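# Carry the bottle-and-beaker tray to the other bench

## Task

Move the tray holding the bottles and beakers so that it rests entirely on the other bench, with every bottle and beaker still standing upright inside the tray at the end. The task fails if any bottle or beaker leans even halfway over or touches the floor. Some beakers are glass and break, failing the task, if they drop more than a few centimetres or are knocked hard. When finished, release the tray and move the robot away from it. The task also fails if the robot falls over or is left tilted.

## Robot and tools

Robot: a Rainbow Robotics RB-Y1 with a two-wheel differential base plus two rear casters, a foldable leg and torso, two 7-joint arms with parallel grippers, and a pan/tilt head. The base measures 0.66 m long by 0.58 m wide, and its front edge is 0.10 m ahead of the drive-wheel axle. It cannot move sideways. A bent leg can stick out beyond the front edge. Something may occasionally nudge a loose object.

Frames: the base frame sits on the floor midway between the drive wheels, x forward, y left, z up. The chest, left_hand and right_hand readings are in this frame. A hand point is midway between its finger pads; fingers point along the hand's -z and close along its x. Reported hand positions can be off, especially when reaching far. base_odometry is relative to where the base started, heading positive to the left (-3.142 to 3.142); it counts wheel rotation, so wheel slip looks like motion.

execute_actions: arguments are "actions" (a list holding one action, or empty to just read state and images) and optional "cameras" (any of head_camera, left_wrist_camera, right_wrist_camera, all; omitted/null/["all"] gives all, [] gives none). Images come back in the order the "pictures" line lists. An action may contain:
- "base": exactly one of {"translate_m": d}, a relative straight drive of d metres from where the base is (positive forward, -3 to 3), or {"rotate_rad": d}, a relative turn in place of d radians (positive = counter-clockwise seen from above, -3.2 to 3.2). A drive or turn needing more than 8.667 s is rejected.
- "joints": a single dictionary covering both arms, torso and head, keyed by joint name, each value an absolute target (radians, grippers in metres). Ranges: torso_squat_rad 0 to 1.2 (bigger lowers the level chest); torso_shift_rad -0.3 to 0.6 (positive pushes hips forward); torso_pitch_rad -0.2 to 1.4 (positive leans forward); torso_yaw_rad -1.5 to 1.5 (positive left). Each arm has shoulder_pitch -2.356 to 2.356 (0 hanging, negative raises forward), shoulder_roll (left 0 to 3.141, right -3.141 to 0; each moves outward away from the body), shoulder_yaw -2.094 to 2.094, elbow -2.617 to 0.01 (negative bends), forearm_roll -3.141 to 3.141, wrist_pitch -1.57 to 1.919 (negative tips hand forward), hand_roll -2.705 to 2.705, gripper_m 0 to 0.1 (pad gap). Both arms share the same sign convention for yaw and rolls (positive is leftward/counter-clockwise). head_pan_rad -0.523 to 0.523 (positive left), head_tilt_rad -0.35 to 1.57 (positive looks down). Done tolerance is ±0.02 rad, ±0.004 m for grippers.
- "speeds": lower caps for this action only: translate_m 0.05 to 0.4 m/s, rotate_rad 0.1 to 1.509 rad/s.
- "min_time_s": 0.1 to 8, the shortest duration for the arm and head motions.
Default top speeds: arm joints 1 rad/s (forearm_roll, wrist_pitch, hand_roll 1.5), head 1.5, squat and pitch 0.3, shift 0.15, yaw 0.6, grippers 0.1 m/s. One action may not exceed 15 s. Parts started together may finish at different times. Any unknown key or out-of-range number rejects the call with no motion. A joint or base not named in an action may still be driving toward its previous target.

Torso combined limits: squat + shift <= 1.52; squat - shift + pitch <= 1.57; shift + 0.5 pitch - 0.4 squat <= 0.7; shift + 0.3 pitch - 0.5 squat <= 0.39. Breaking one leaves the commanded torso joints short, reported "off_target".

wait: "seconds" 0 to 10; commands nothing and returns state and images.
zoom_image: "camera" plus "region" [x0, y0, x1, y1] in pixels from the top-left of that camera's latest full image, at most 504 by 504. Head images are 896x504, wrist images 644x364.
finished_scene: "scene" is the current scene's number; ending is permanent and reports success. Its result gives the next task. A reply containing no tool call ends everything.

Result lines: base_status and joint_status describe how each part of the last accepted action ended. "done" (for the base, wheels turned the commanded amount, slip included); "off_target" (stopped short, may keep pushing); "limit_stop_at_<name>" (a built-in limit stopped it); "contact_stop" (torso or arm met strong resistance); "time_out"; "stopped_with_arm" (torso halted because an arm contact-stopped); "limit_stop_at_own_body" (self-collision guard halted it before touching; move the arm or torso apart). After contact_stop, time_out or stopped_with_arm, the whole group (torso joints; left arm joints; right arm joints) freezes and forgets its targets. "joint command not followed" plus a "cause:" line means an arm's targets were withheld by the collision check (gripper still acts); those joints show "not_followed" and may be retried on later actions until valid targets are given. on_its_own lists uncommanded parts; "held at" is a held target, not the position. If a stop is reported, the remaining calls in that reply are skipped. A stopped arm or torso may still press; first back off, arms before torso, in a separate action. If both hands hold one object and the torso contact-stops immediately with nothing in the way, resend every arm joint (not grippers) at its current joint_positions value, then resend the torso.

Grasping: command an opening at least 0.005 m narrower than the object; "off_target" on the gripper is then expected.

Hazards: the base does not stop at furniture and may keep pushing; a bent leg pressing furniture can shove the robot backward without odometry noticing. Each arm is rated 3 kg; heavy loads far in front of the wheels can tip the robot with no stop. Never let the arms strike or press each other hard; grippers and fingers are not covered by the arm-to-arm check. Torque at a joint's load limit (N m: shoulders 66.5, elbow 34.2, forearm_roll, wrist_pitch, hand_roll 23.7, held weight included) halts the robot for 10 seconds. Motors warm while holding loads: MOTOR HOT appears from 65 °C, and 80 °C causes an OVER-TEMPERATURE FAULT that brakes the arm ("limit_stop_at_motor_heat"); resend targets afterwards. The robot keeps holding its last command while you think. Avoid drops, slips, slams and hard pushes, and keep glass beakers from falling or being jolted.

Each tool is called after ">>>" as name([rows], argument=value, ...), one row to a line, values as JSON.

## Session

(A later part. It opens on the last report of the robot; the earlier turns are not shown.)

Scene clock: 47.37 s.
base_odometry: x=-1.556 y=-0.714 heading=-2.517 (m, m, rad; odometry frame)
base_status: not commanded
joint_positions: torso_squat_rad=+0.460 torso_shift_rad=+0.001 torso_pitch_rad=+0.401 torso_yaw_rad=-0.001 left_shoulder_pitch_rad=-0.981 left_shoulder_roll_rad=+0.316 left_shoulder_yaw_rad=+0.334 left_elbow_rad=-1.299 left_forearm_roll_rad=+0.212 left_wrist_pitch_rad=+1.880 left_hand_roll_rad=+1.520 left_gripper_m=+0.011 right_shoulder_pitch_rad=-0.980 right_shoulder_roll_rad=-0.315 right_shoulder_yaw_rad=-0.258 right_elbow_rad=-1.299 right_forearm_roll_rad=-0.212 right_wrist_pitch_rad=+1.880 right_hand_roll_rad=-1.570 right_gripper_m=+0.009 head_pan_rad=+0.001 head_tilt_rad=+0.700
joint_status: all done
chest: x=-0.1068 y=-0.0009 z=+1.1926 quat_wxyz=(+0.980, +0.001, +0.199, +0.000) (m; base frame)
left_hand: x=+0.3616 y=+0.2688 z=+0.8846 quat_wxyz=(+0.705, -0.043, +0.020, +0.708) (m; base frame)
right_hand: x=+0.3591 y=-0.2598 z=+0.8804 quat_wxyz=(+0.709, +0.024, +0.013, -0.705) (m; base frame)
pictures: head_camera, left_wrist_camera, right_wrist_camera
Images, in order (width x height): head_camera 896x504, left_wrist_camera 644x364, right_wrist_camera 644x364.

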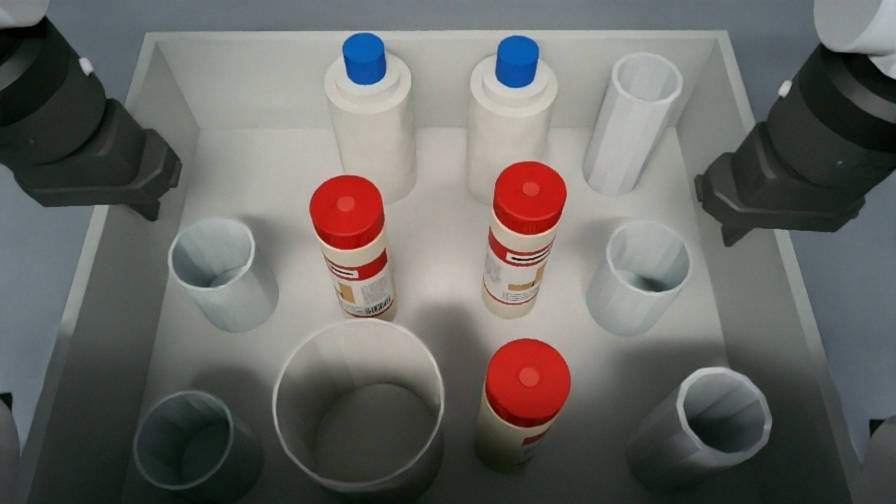

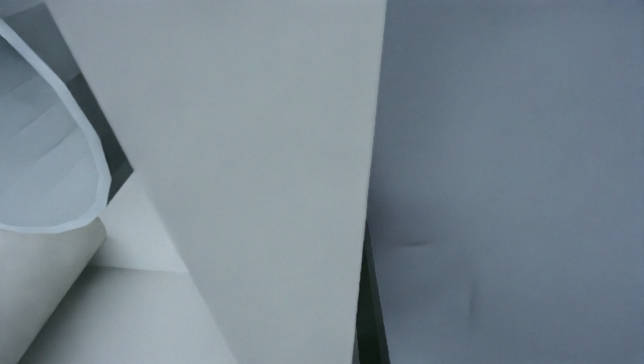

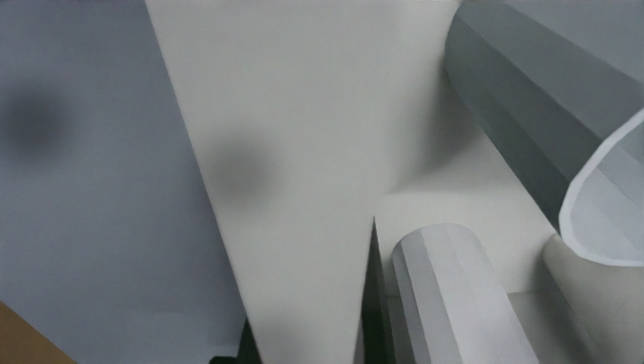

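>>> execute_actions([
  {"joints":{"torso_squat_rad":0.2}},
], cameras=["head_camera"])

>>> execute_actions([
  {"base":{"translate_m":-0.9},"speeds":{"translate_m":0.25}},
], cameras=["head_camera"])

>>> execute_actions([
  {"base":{"rotate_rad":-3.14},"speeds":{"rotate_rad":0.55}},
], cameras=["head_camera"])

>>> execute_actions([
  {"base":{"translate_m":2.2},"joints":{"head_tilt_rad":0.1},"speeds":{"translate_m":0.32}},
])

Scene clock: 49.47 s.
base_odometry: x=-1.556 y=-0.714 heading=-2.517 (m, m, rad; odometry frame)
base_status: not commanded
joint_positions: torso_squat_rad=+0.200 torso_shift_rad=+0.001 torso_pitch_rad=+0.401 torso_yaw_rad=-0.001 left_shoulder_pitch_rad=-0.980 left_shoulder_roll_rad=+0.316 left_shoulder_yaw_rad=+0.334 left_elbow_rad=-1.299 left_forearm_roll_rad=+0.212 left_wrist_pitch_rad=+1.880 left_hand_roll_rad=+1.520 left_gripper_m=+0.011 right_shoulder_pitch_rad=-0.980 right_shoulder_roll_rad=-0.315 right_shoulder_yaw_rad=-0.258 right_elbow_rad=-1.299 right_forearm_roll_rad=-0.212 right_wrist_pitch_rad=+1.880 right_hand_roll_rad=-1.570 right_gripper_m=+0.009 head_pan_rad=+0.001 head_tilt_rad=+0.700
joint_status: all done
chest: x=-0.1068 y=-0.0010 z=+1.2514 quat_wxyz=(+0.980, +0.001, +0.199, +0.000) (m; base frame)
left_hand: x=+0.3616 y=+0.2688 z=+0.9432 quat_wxyz=(+0.705, -0.043, +0.020, +0.708) (m; base frame)
right_hand: x=+0.3591 y=-0.2599 z=+0.9390 quat_wxyz=(+0.709, +0.024, +0.013, -0.705) (m; base frame)
pictures: head_camera
Images, in order (width x height): head_camera 896x504.

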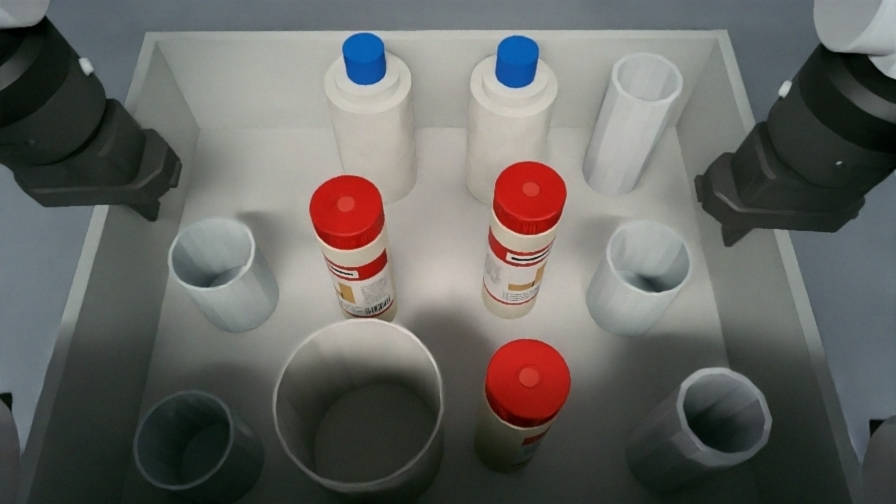

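Scene clock: 54.27 s.
base_odometry: x=-0.826 y=-0.187 heading=-2.516 (m, m, rad; odometry frame)
base_status: done
joint_positions: torso_squat_rad=+0.200 torso_shift_rad=+0.001 torso_pitch_rad=+0.401 torso_yaw_rad=-0.001 left_shoulder_pitch_rad=-0.980 left_shoulder_roll_rad=+0.316 left_shoulder_yaw_rad=+0.334 left_elbow_rad=-1.299 left_forearm_roll_rad=+0.212 left_wrist_pitch_rad=+1.880 left_hand_roll_rad=+1.520 left_gripper_m=+0.011 right_shoulder_pitch_rad=-0.980 right_shoulder_roll_rad=-0.315 right_shoulder_yaw_rad=-0.258 right_elbow_rad=-1.299 right_forearm_roll_rad=-0.212 right_wrist_pitch_rad=+1.880 right_hand_roll_rad=-1.570 right_gripper_m=+0.009 head_pan_rad=+0.001 head_tilt_rad=+0.700
joint_status: not commanded
chest: x=-0.1068 y=-0.0010 z=+1.2514 quat_wxyz=(+0.980, +0.001, +0.199, +0.000) (m; base frame)
left_hand: x=+0.3615 y=+0.2688 z=+0.9432 quat_wxyz=(+0.705, -0.043, +0.021, +0.708) (m; base frame)
right_hand: x=+0.3590 y=-0.2599 z=+0.9390 quat_wxyz=(+0.709, +0.024, +0.013, -0.705) (m; base frame)
pictures: head_camera
Images, in order (width x height): head_camera 896x504.

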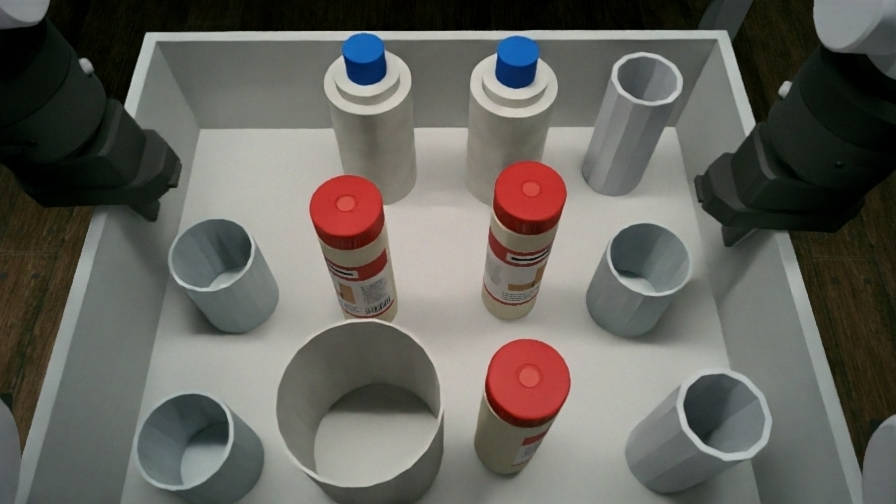

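Scene clock: 61.43 s.
base_odometry: x=-0.826 y=-0.187 heading=+0.628 (m, m, rad; odometry frame)
base_status: done
joint_positions: torso_squat_rad=+0.200 torso_shift_rad=+0.001 torso_pitch_rad=+0.401 torso_yaw_rad=-0.001 left_shoulder_pitch_rad=-0.980 left_shoulder_roll_rad=+0.316 left_shoulder_yaw_rad=+0.334 left_elbow_rad=-1.299 left_forearm_roll_rad=+0.212 left_wrist_pitch_rad=+1.880 left_hand_roll_rad=+1.520 left_gripper_m=+0.011 right_shoulder_pitch_rad=-0.980 right_shoulder_roll_rad=-0.315 right_shoulder_yaw_rad=-0.258 right_elbow_rad=-1.299 right_forearm_roll_rad=-0.212 right_wrist_pitch_rad=+1.880 right_hand_roll_rad=-1.570 right_gripper_m=+0.009 head_pan_rad=+0.001 head_tilt_rad=+0.700
joint_status: not commanded
chest: x=-0.1068 y=-0.0010 z=+1.2514 quat_wxyz=(+0.980, +0.001, +0.199, +0.000) (m; base frame)
left_hand: x=+0.3615 y=+0.2688 z=+0.9432 quat_wxyz=(+0.705, -0.043, +0.021, +0.708) (m; base frame)
right_hand: x=+0.3590 y=-0.2598 z=+0.9390 quat_wxyz=(+0.709, +0.024, +0.013, -0.705) (m; base frame)
pictures: head_camera
Images, in order (width x height): head_camera 896x504.

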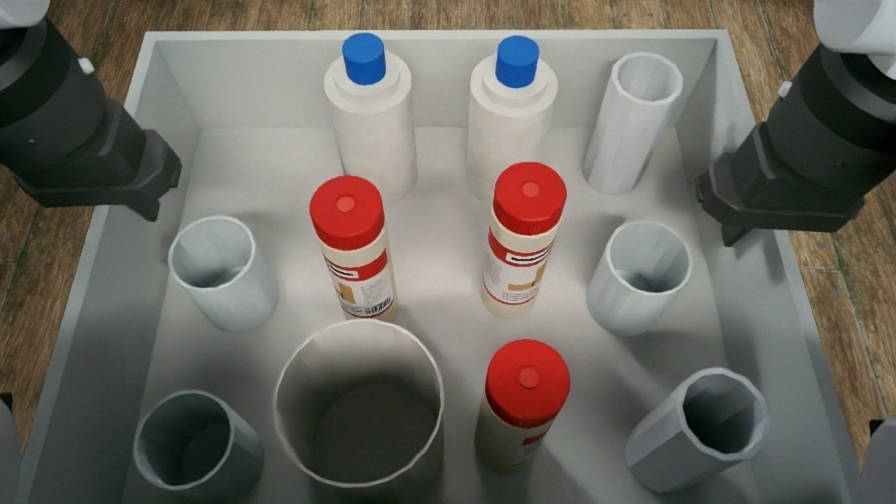

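Scene clock: 69.47 s.
base_odometry: x=+0.955 y=+1.104 heading=+0.628 (m, m, rad; odometry frame)
base_status: done
joint_positions: torso_squat_rad=+0.200 torso_shift_rad=+0.001 torso_pitch_rad=+0.401 torso_yaw_rad=-0.001 left_shoulder_pitch_rad=-0.980 left_shoulder_roll_rad=+0.316 left_shoulder_yaw_rad=+0.334 left_elbow_rad=-1.299 left_forearm_roll_rad=+0.212 left_wrist_pitch_rad=+1.880 left_hand_roll_rad=+1.520 left_gripper_m=+0.011 right_shoulder_pitch_rad=-0.980 right_shoulder_roll_rad=-0.315 right_shoulder_yaw_rad=-0.258 right_elbow_rad=-1.299 right_forearm_roll_rad=-0.212 right_wrist_pitch_rad=+1.880 right_hand_roll_rad=-1.570 right_gripper_m=+0.009 head_pan_rad=+0.001 head_tilt_rad=+0.100
joint_status: all done
chest: x=-0.1068 y=-0.0010 z=+1.2514 quat_wxyz=(+0.980, +0.001, +0.199, +0.000) (m; base frame)
left_hand: x=+0.3615 y=+0.2688 z=+0.9431 quat_wxyz=(+0.705, -0.043, +0.021, +0.708) (m; base frame)
right_hand: x=+0.3591 y=-0.2598 z=+0.9390 quat_wxyz=(+0.709, +0.024, +0.013, -0.705) (m; base frame)
pictures: head_camera, left_wrist_camera, right_wrist_camera
Images, in order (width x height): head_camera 896x504, left_wrist_camera 644x364, right_wrist_camera 644x364.

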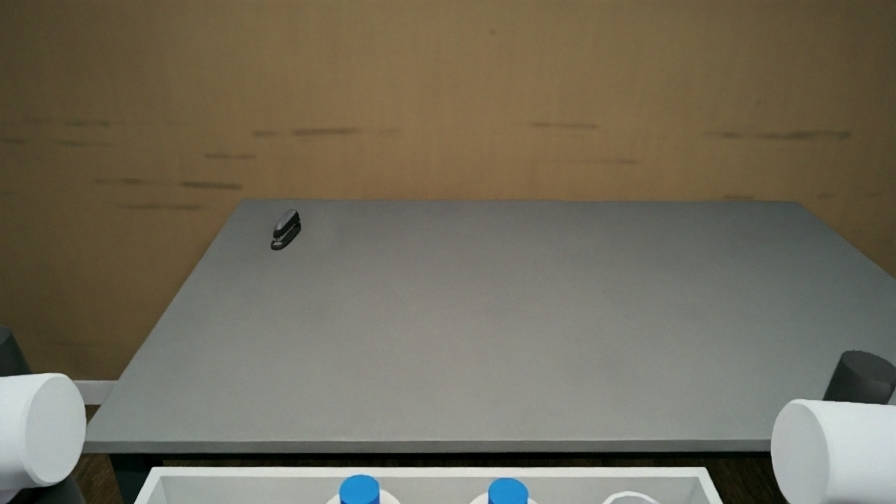

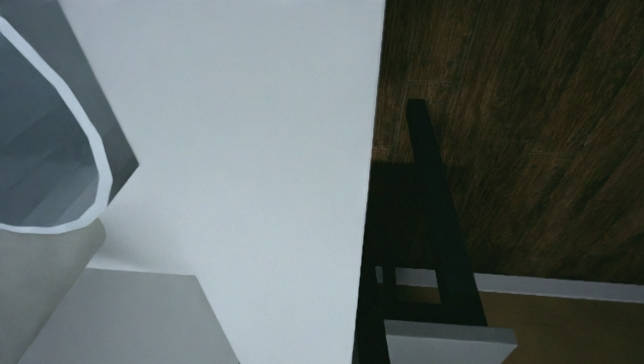

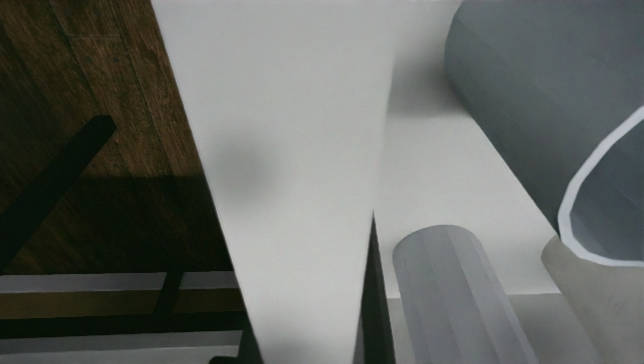

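>>> execute_actions([
  {"base":{"translate_m":0.74},"joints":{"head_tilt_rad":0.85},"speeds":{"translate_m":0.22}},
], cameras=["head_camera"])

>>> execute_actions([
  {"joints":{"torso_squat_rad":0.44}},
], cameras=["head_camera"])

>>> execute_actions([
  {"joints":{"torso_squat_rad":0.49}},
], cameras=["head_camera"])

Scene clock: 74.10 s.
base_odometry: x=+1.554 y=+1.539 heading=+0.627 (m, m, rad; odometry frame)
base_status: done
joint_positions: torso_squat_rad=+0.200 torso_shift_rad=+0.001 torso_pitch_rad=+0.401 torso_yaw_rad=-0.001 left_shoulder_pitch_rad=-0.980 left_shoulder_roll_rad=+0.316 left_shoulder_yaw_rad=+0.334 left_elbow_rad=-1.299 left_forearm_roll_rad=+0.212 left_wrist_pitch_rad=+1.880 left_hand_roll_rad=+1.520 left_gripper_m=+0.011 right_shoulder_pitch_rad=-0.980 right_shoulder_roll_rad=-0.315 right_shoulder_yaw_rad=-0.258 right_elbow_rad=-1.299 right_forearm_roll_rad=-0.212 right_wrist_pitch_rad=+1.880 right_hand_roll_rad=-1.570 right_gripper_m=+0.009 head_pan_rad=+0.001 head_tilt_rad=+0.850
joint_status: all done
chest: x=-0.1068 y=-0.0010 z=+1.2514 quat_wxyz=(+0.980, +0.001, +0.199, +0.000) (m; base frame)
left_hand: x=+0.3615 y=+0.2688 z=+0.9431 quat_wxyz=(+0.705, -0.043, +0.021, +0.708) (m; base frame)
right_hand: x=+0.3591 y=-0.2598 z=+0.9390 quat_wxyz=(+0.709, +0.024, +0.013, -0.705) (m; base frame)
pictures: head_camera
Images, in order (width x height): head_camera 896x504.

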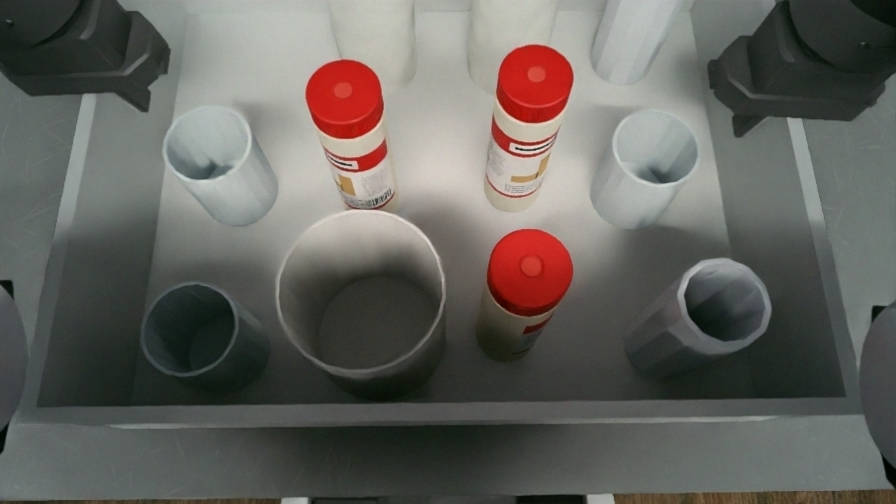

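Scene clock: 75.70 s.
base_odometry: x=+1.554 y=+1.539 heading=+0.627 (m, m, rad; odometry frame)
base_status: not commanded
joint_positions: torso_squat_rad=+0.440 torso_shift_rad=+0.001 torso_pitch_rad=+0.401 torso_yaw_rad=-0.001 left_shoulder_pitch_rad=-0.980 left_shoulder_roll_rad=+0.316 left_shoulder_yaw_rad=+0.334 left_elbow_rad=-1.299 left_forearm_roll_rad=+0.212 left_wrist_pitch_rad=+1.880 left_hand_roll_rad=+1.520 left_gripper_m=+0.011 right_shoulder_pitch_rad=-0.980 right_shoulder_roll_rad=-0.315 right_shoulder_yaw_rad=-0.258 right_elbow_rad=-1.299 right_forearm_roll_rad=-0.212 right_wrist_pitch_rad=+1.880 right_hand_roll_rad=-1.570 right_gripper_m=+0.009 head_pan_rad=+0.001 head_tilt_rad=+0.850
joint_status: all done
chest: x=-0.1068 y=-0.0010 z=+1.1987 quat_wxyz=(+0.980, +0.001, +0.199, +0.000) (m; base frame)
left_hand: x=+0.3615 y=+0.2689 z=+0.8905 quat_wxyz=(+0.705, -0.043, +0.021, +0.708) (m; base frame)
right_hand: x=+0.3590 y=-0.2598 z=+0.8863 quat_wxyz=(+0.709, +0.024, +0.013, -0.705) (m; base frame)
pictures: head_camera
Images, in order (width x height): head_camera 896x504.

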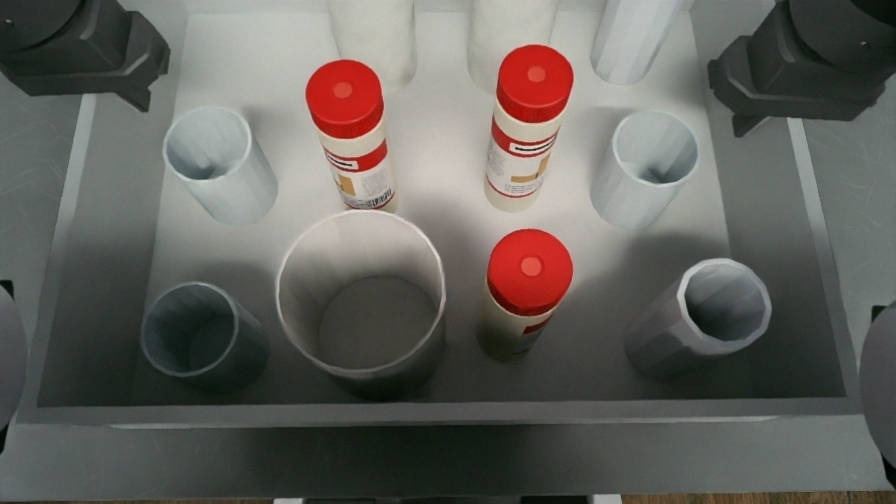

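Scene clock: 76.57 s.
base_odometry: x=+1.554 y=+1.539 heading=+0.627 (m, m, rad; odometry frame)
base_status: not commanded
joint_positions: torso_squat_rad=+0.490 torso_shift_rad=+0.001 torso_pitch_rad=+0.401 torso_yaw_rad=-0.001 left_shoulder_pitch_rad=-0.980 left_shoulder_roll_rad=+0.316 left_shoulder_yaw_rad=+0.334 left_elbow_rad=-1.299 left_forearm_roll_rad=+0.212 left_wrist_pitch_rad=+1.880 left_hand_roll_rad=+1.520 left_gripper_m=+0.011 right_shoulder_pitch_rad=-0.980 right_shoulder_roll_rad=-0.315 right_shoulder_yaw_rad=-0.258 right_elbow_rad=-1.299 right_forearm_roll_rad=-0.212 right_wrist_pitch_rad=+1.880 right_hand_roll_rad=-1.570 right_gripper_m=+0.009 head_pan_rad=+0.001 head_tilt_rad=+0.850
joint_status: all done
chest: x=-0.1068 y=-0.0010 z=+1.1830 quat_wxyz=(+0.980, +0.001, +0.199, +0.000) (m; base frame)
left_hand: x=+0.3614 y=+0.2689 z=+0.8748 quat_wxyz=(+0.705, -0.043, +0.021, +0.708) (m; base frame)
right_hand: x=+0.3590 y=-0.2598 z=+0.8706 quat_wxyz=(+0.709, +0.024, +0.013, -0.705) (m; base frame)
pictures: head_camera
Images, in order (width x height): head_camera 896x504.

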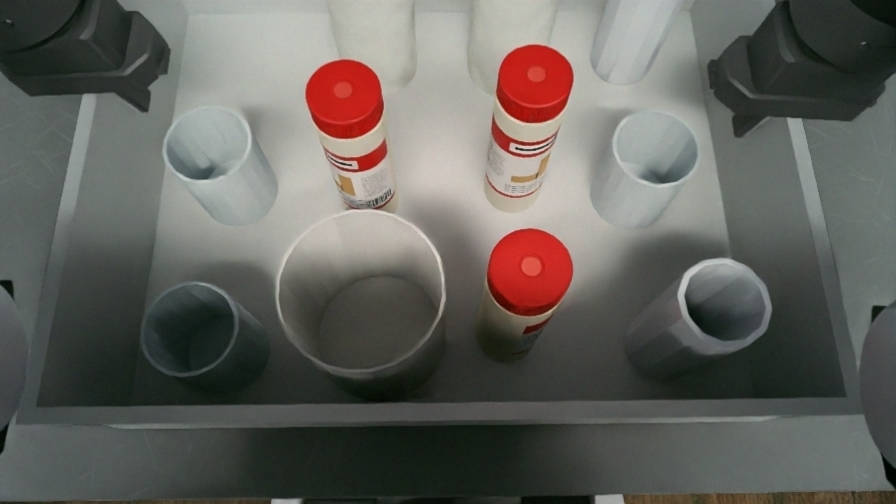

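>>> execute_actions([
  {"joints":{"torso_squat_rad":0.525}},
], cameras=["head_camera"])

Scene clock: 77.43 s.
base_odometry: x=+1.554 y=+1.539 heading=+0.627 (m, m, rad; odometry frame)
base_status: not commanded
joint_positions: torso_squat_rad=+0.525 torso_shift_rad=-0.001 torso_pitch_rad=+0.398 torso_yaw_rad=-0.001 left_shoulder_pitch_rad=-0.981 left_shoulder_roll_rad=+0.316 left_shoulder_yaw_rad=+0.334 left_elbow_rad=-1.300 left_forearm_roll_rad=+0.212 left_wrist_pitch_rad=+1.880 left_hand_roll_rad=+1.520 left_gripper_m=+0.011 right_shoulder_pitch_rad=-0.985 right_shoulder_roll_rad=-0.317 right_shoulder_yaw_rad=-0.259 right_elbow_rad=-1.302 right_forearm_roll_rad=-0.212 right_wrist_pitch_rad=+1.881 right_hand_roll_rad=-1.570 right_gripper_m=+0.009 head_pan_rad=+0.001 head_tilt_rad=+0.850
joint_status: all done
chest: x=-0.1084 y=-0.0007 z=+1.1714 quat_wxyz=(+0.980, +0.000, +0.198, +0.000) (m; base frame)
left_hand: x=+0.3613 y=+0.2690 z=+0.8651 quat_wxyz=(+0.705, -0.044, +0.019, +0.708) (m; base frame)
right_hand: x=+0.3606 y=-0.2596 z=+0.8634 quat_wxyz=(+0.709, +0.027, +0.009, -0.704) (m; base frame)
pictures: head_camera
Images, in order (width x height): head_camera 896x504.

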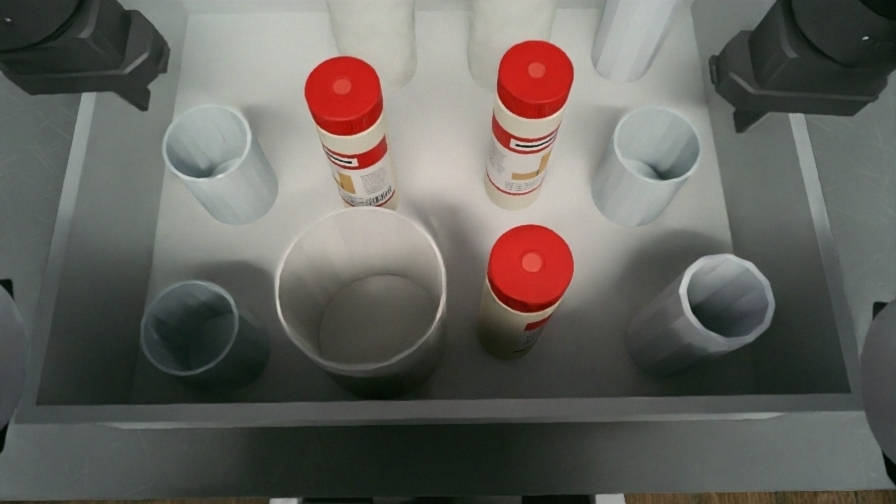

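>>> execute_actions([
  {"joints":{"left_gripper_m":0.035,"right_gripper_m":0.035}},
], cameras=[])

>>> execute_actions([
  {"joints":{"torso_squat_rad":0.05,"head_tilt_rad":0.4}},
], cameras=["head_camera"])

>>> execute_actions([
  {"base":{"translate_m":-0.7}},
], cameras=["head_camera"])

Scene clock: 78.50 s.
base_odometry: x=+1.554 y=+1.539 heading=+0.627 (m, m, rad; odometry frame)
base_status: not commanded
joint_positions: torso_squat_rad=+0.525 torso_shift_rad=+0.000 torso_pitch_rad=+0.398 torso_yaw_rad=-0.001 left_shoulder_pitch_rad=-0.981 left_shoulder_roll_rad=+0.320 left_shoulder_yaw_rad=+0.335 left_elbow_rad=-1.300 left_forearm_roll_rad=+0.210 left_wrist_pitch_rad=+1.880 left_hand_roll_rad=+1.520 left_gripper_m=+0.035 right_shoulder_pitch_rad=-0.984 right_shoulder_roll_rad=-0.320 right_shoulder_yaw_rad=-0.260 right_elbow_rad=-1.302 right_forearm_roll_rad=-0.210 right_wrist_pitch_rad=+1.880 right_hand_roll_rad=-1.570 right_gripper_m=+0.035 head_pan_rad=+0.001 head_tilt_rad=+0.850
joint_status: all done
chest: x=-0.1082 y=-0.0007 z=+1.1714 quat_wxyz=(+0.980, +0.000, +0.198, +0.000) (m; base frame)
left_hand: x=+0.3614 y=+0.2715 z=+0.8653 quat_wxyz=(+0.704, -0.043, +0.017, +0.709) (m; base frame)
right_hand: x=+0.3609 y=-0.2622 z=+0.8636 quat_wxyz=(+0.708, +0.026, +0.007, -0.706) (m; base frame)
pictures: none
No camera images: the call's "cameras" was empty. Leave "cameras" out to get every camera's image.

Scene clock: 80.90 s.
base_odometry: x=+1.554 y=+1.539 heading=+0.627 (m, m, rad; odometry frame)
base_status: not commanded
joint_positions: torso_squat_rad=+0.050 torso_shift_rad=+0.000 torso_pitch_rad=+0.400 torso_yaw_rad=-0.001 left_shoulder_pitch_rad=-0.980 left_shoulder_roll_rad=+0.320 left_shoulder_yaw_rad=+0.335 left_elbow_rad=-1.300 left_forearm_roll_rad=+0.210 left_wrist_pitch_rad=+1.880 left_hand_roll_rad=+1.520 left_gripper_m=+0.035 right_shoulder_pitch_rad=-0.980 right_shoulder_roll_rad=-0.320 right_shoulder_yaw_rad=-0.260 right_elbow_rad=-1.300 right_forearm_roll_rad=-0.210 right_wrist_pitch_rad=+1.880 right_hand_roll_rad=-1.570 right_gripper_m=+0.035 head_pan_rad=+0.001 head_tilt_rad=+0.400
joint_status: all done
chest: x=-0.1074 y=-0.0010 z=+1.2646 quat_wxyz=(+0.980, +0.001, +0.199, +0.000) (m; base frame)
left_hand: x=+0.3618 y=+0.2714 z=+0.9579 quat_wxyz=(+0.704, -0.042, +0.018, +0.709) (m; base frame)
right_hand: x=+0.3595 y=-0.2632 z=+0.9540 quat_wxyz=(+0.707, +0.023, +0.010, -0.706) (m; base frame)
pictures: head_camera
Images, in order (width x height): head_camera 896x504.

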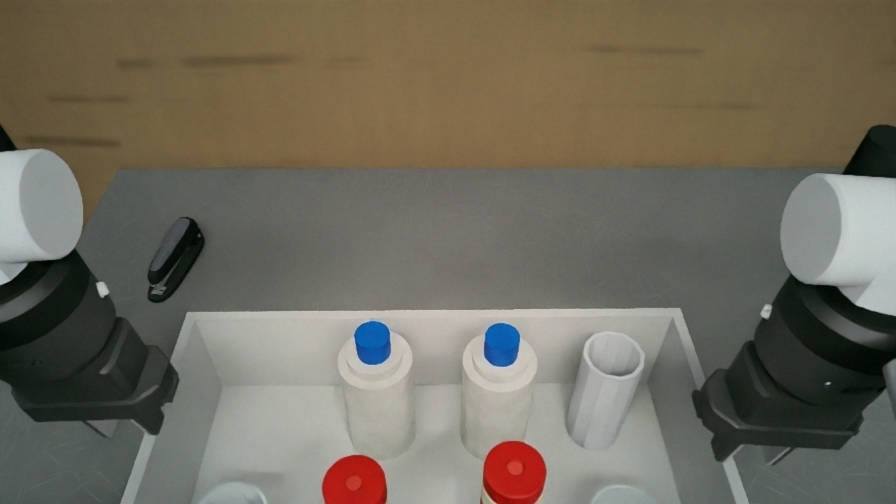

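Scene clock: 84.23 s.
base_odometry: x=+0.987 y=+1.128 heading=+0.626 (m, m, rad; odometry frame)
base_status: done
joint_positions: torso_squat_rad=+0.050 torso_shift_rad=+0.000 torso_pitch_rad=+0.400 torso_yaw_rad=-0.001 left_shoulder_pitch_rad=-0.980 left_shoulder_roll_rad=+0.320 left_shoulder_yaw_rad=+0.335 left_elbow_rad=-1.300 left_forearm_roll_rad=+0.210 left_wrist_pitch_rad=+1.880 left_hand_roll_rad=+1.520 left_gripper_m=+0.035 right_shoulder_pitch_rad=-0.980 right_shoulder_roll_rad=-0.320 right_shoulder_yaw_rad=-0.260 right_elbow_rad=-1.300 right_forearm_roll_rad=-0.210 right_wrist_pitch_rad=+1.880 right_hand_roll_rad=-1.570 right_gripper_m=+0.035 head_pan_rad=+0.001 head_tilt_rad=+0.400
joint_status: not commanded
chest: x=-0.1075 y=-0.0010 z=+1.2646 quat_wxyz=(+0.980, +0.001, +0.199, +0.000) (m; base frame)
left_hand: x=+0.3617 y=+0.2714 z=+0.9579 quat_wxyz=(+0.704, -0.042, +0.018, +0.709) (m; base frame)
right_hand: x=+0.3594 y=-0.2632 z=+0.9539 quat_wxyz=(+0.707, +0.023, +0.010, -0.707) (m; base frame)
pictures: head_camera
Images, in order (width x height): head_camera 896x504.

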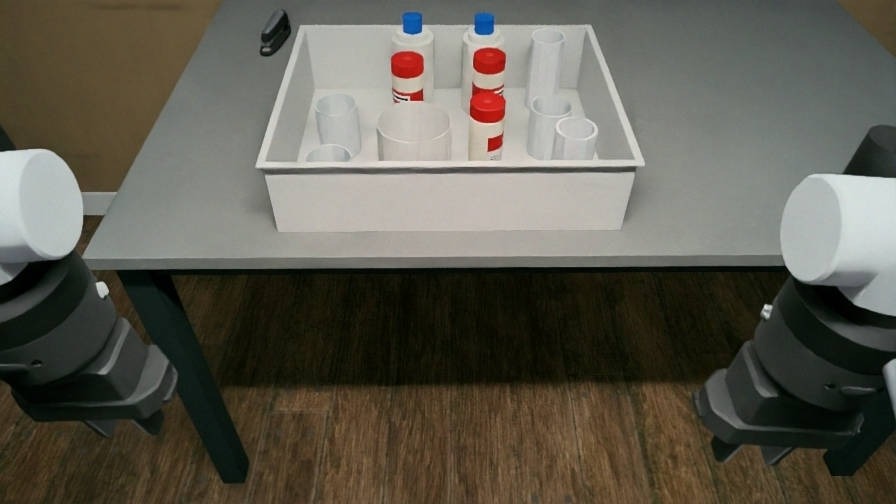

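>>> finished_scene(scene=2)

The scene is finished: the task was done.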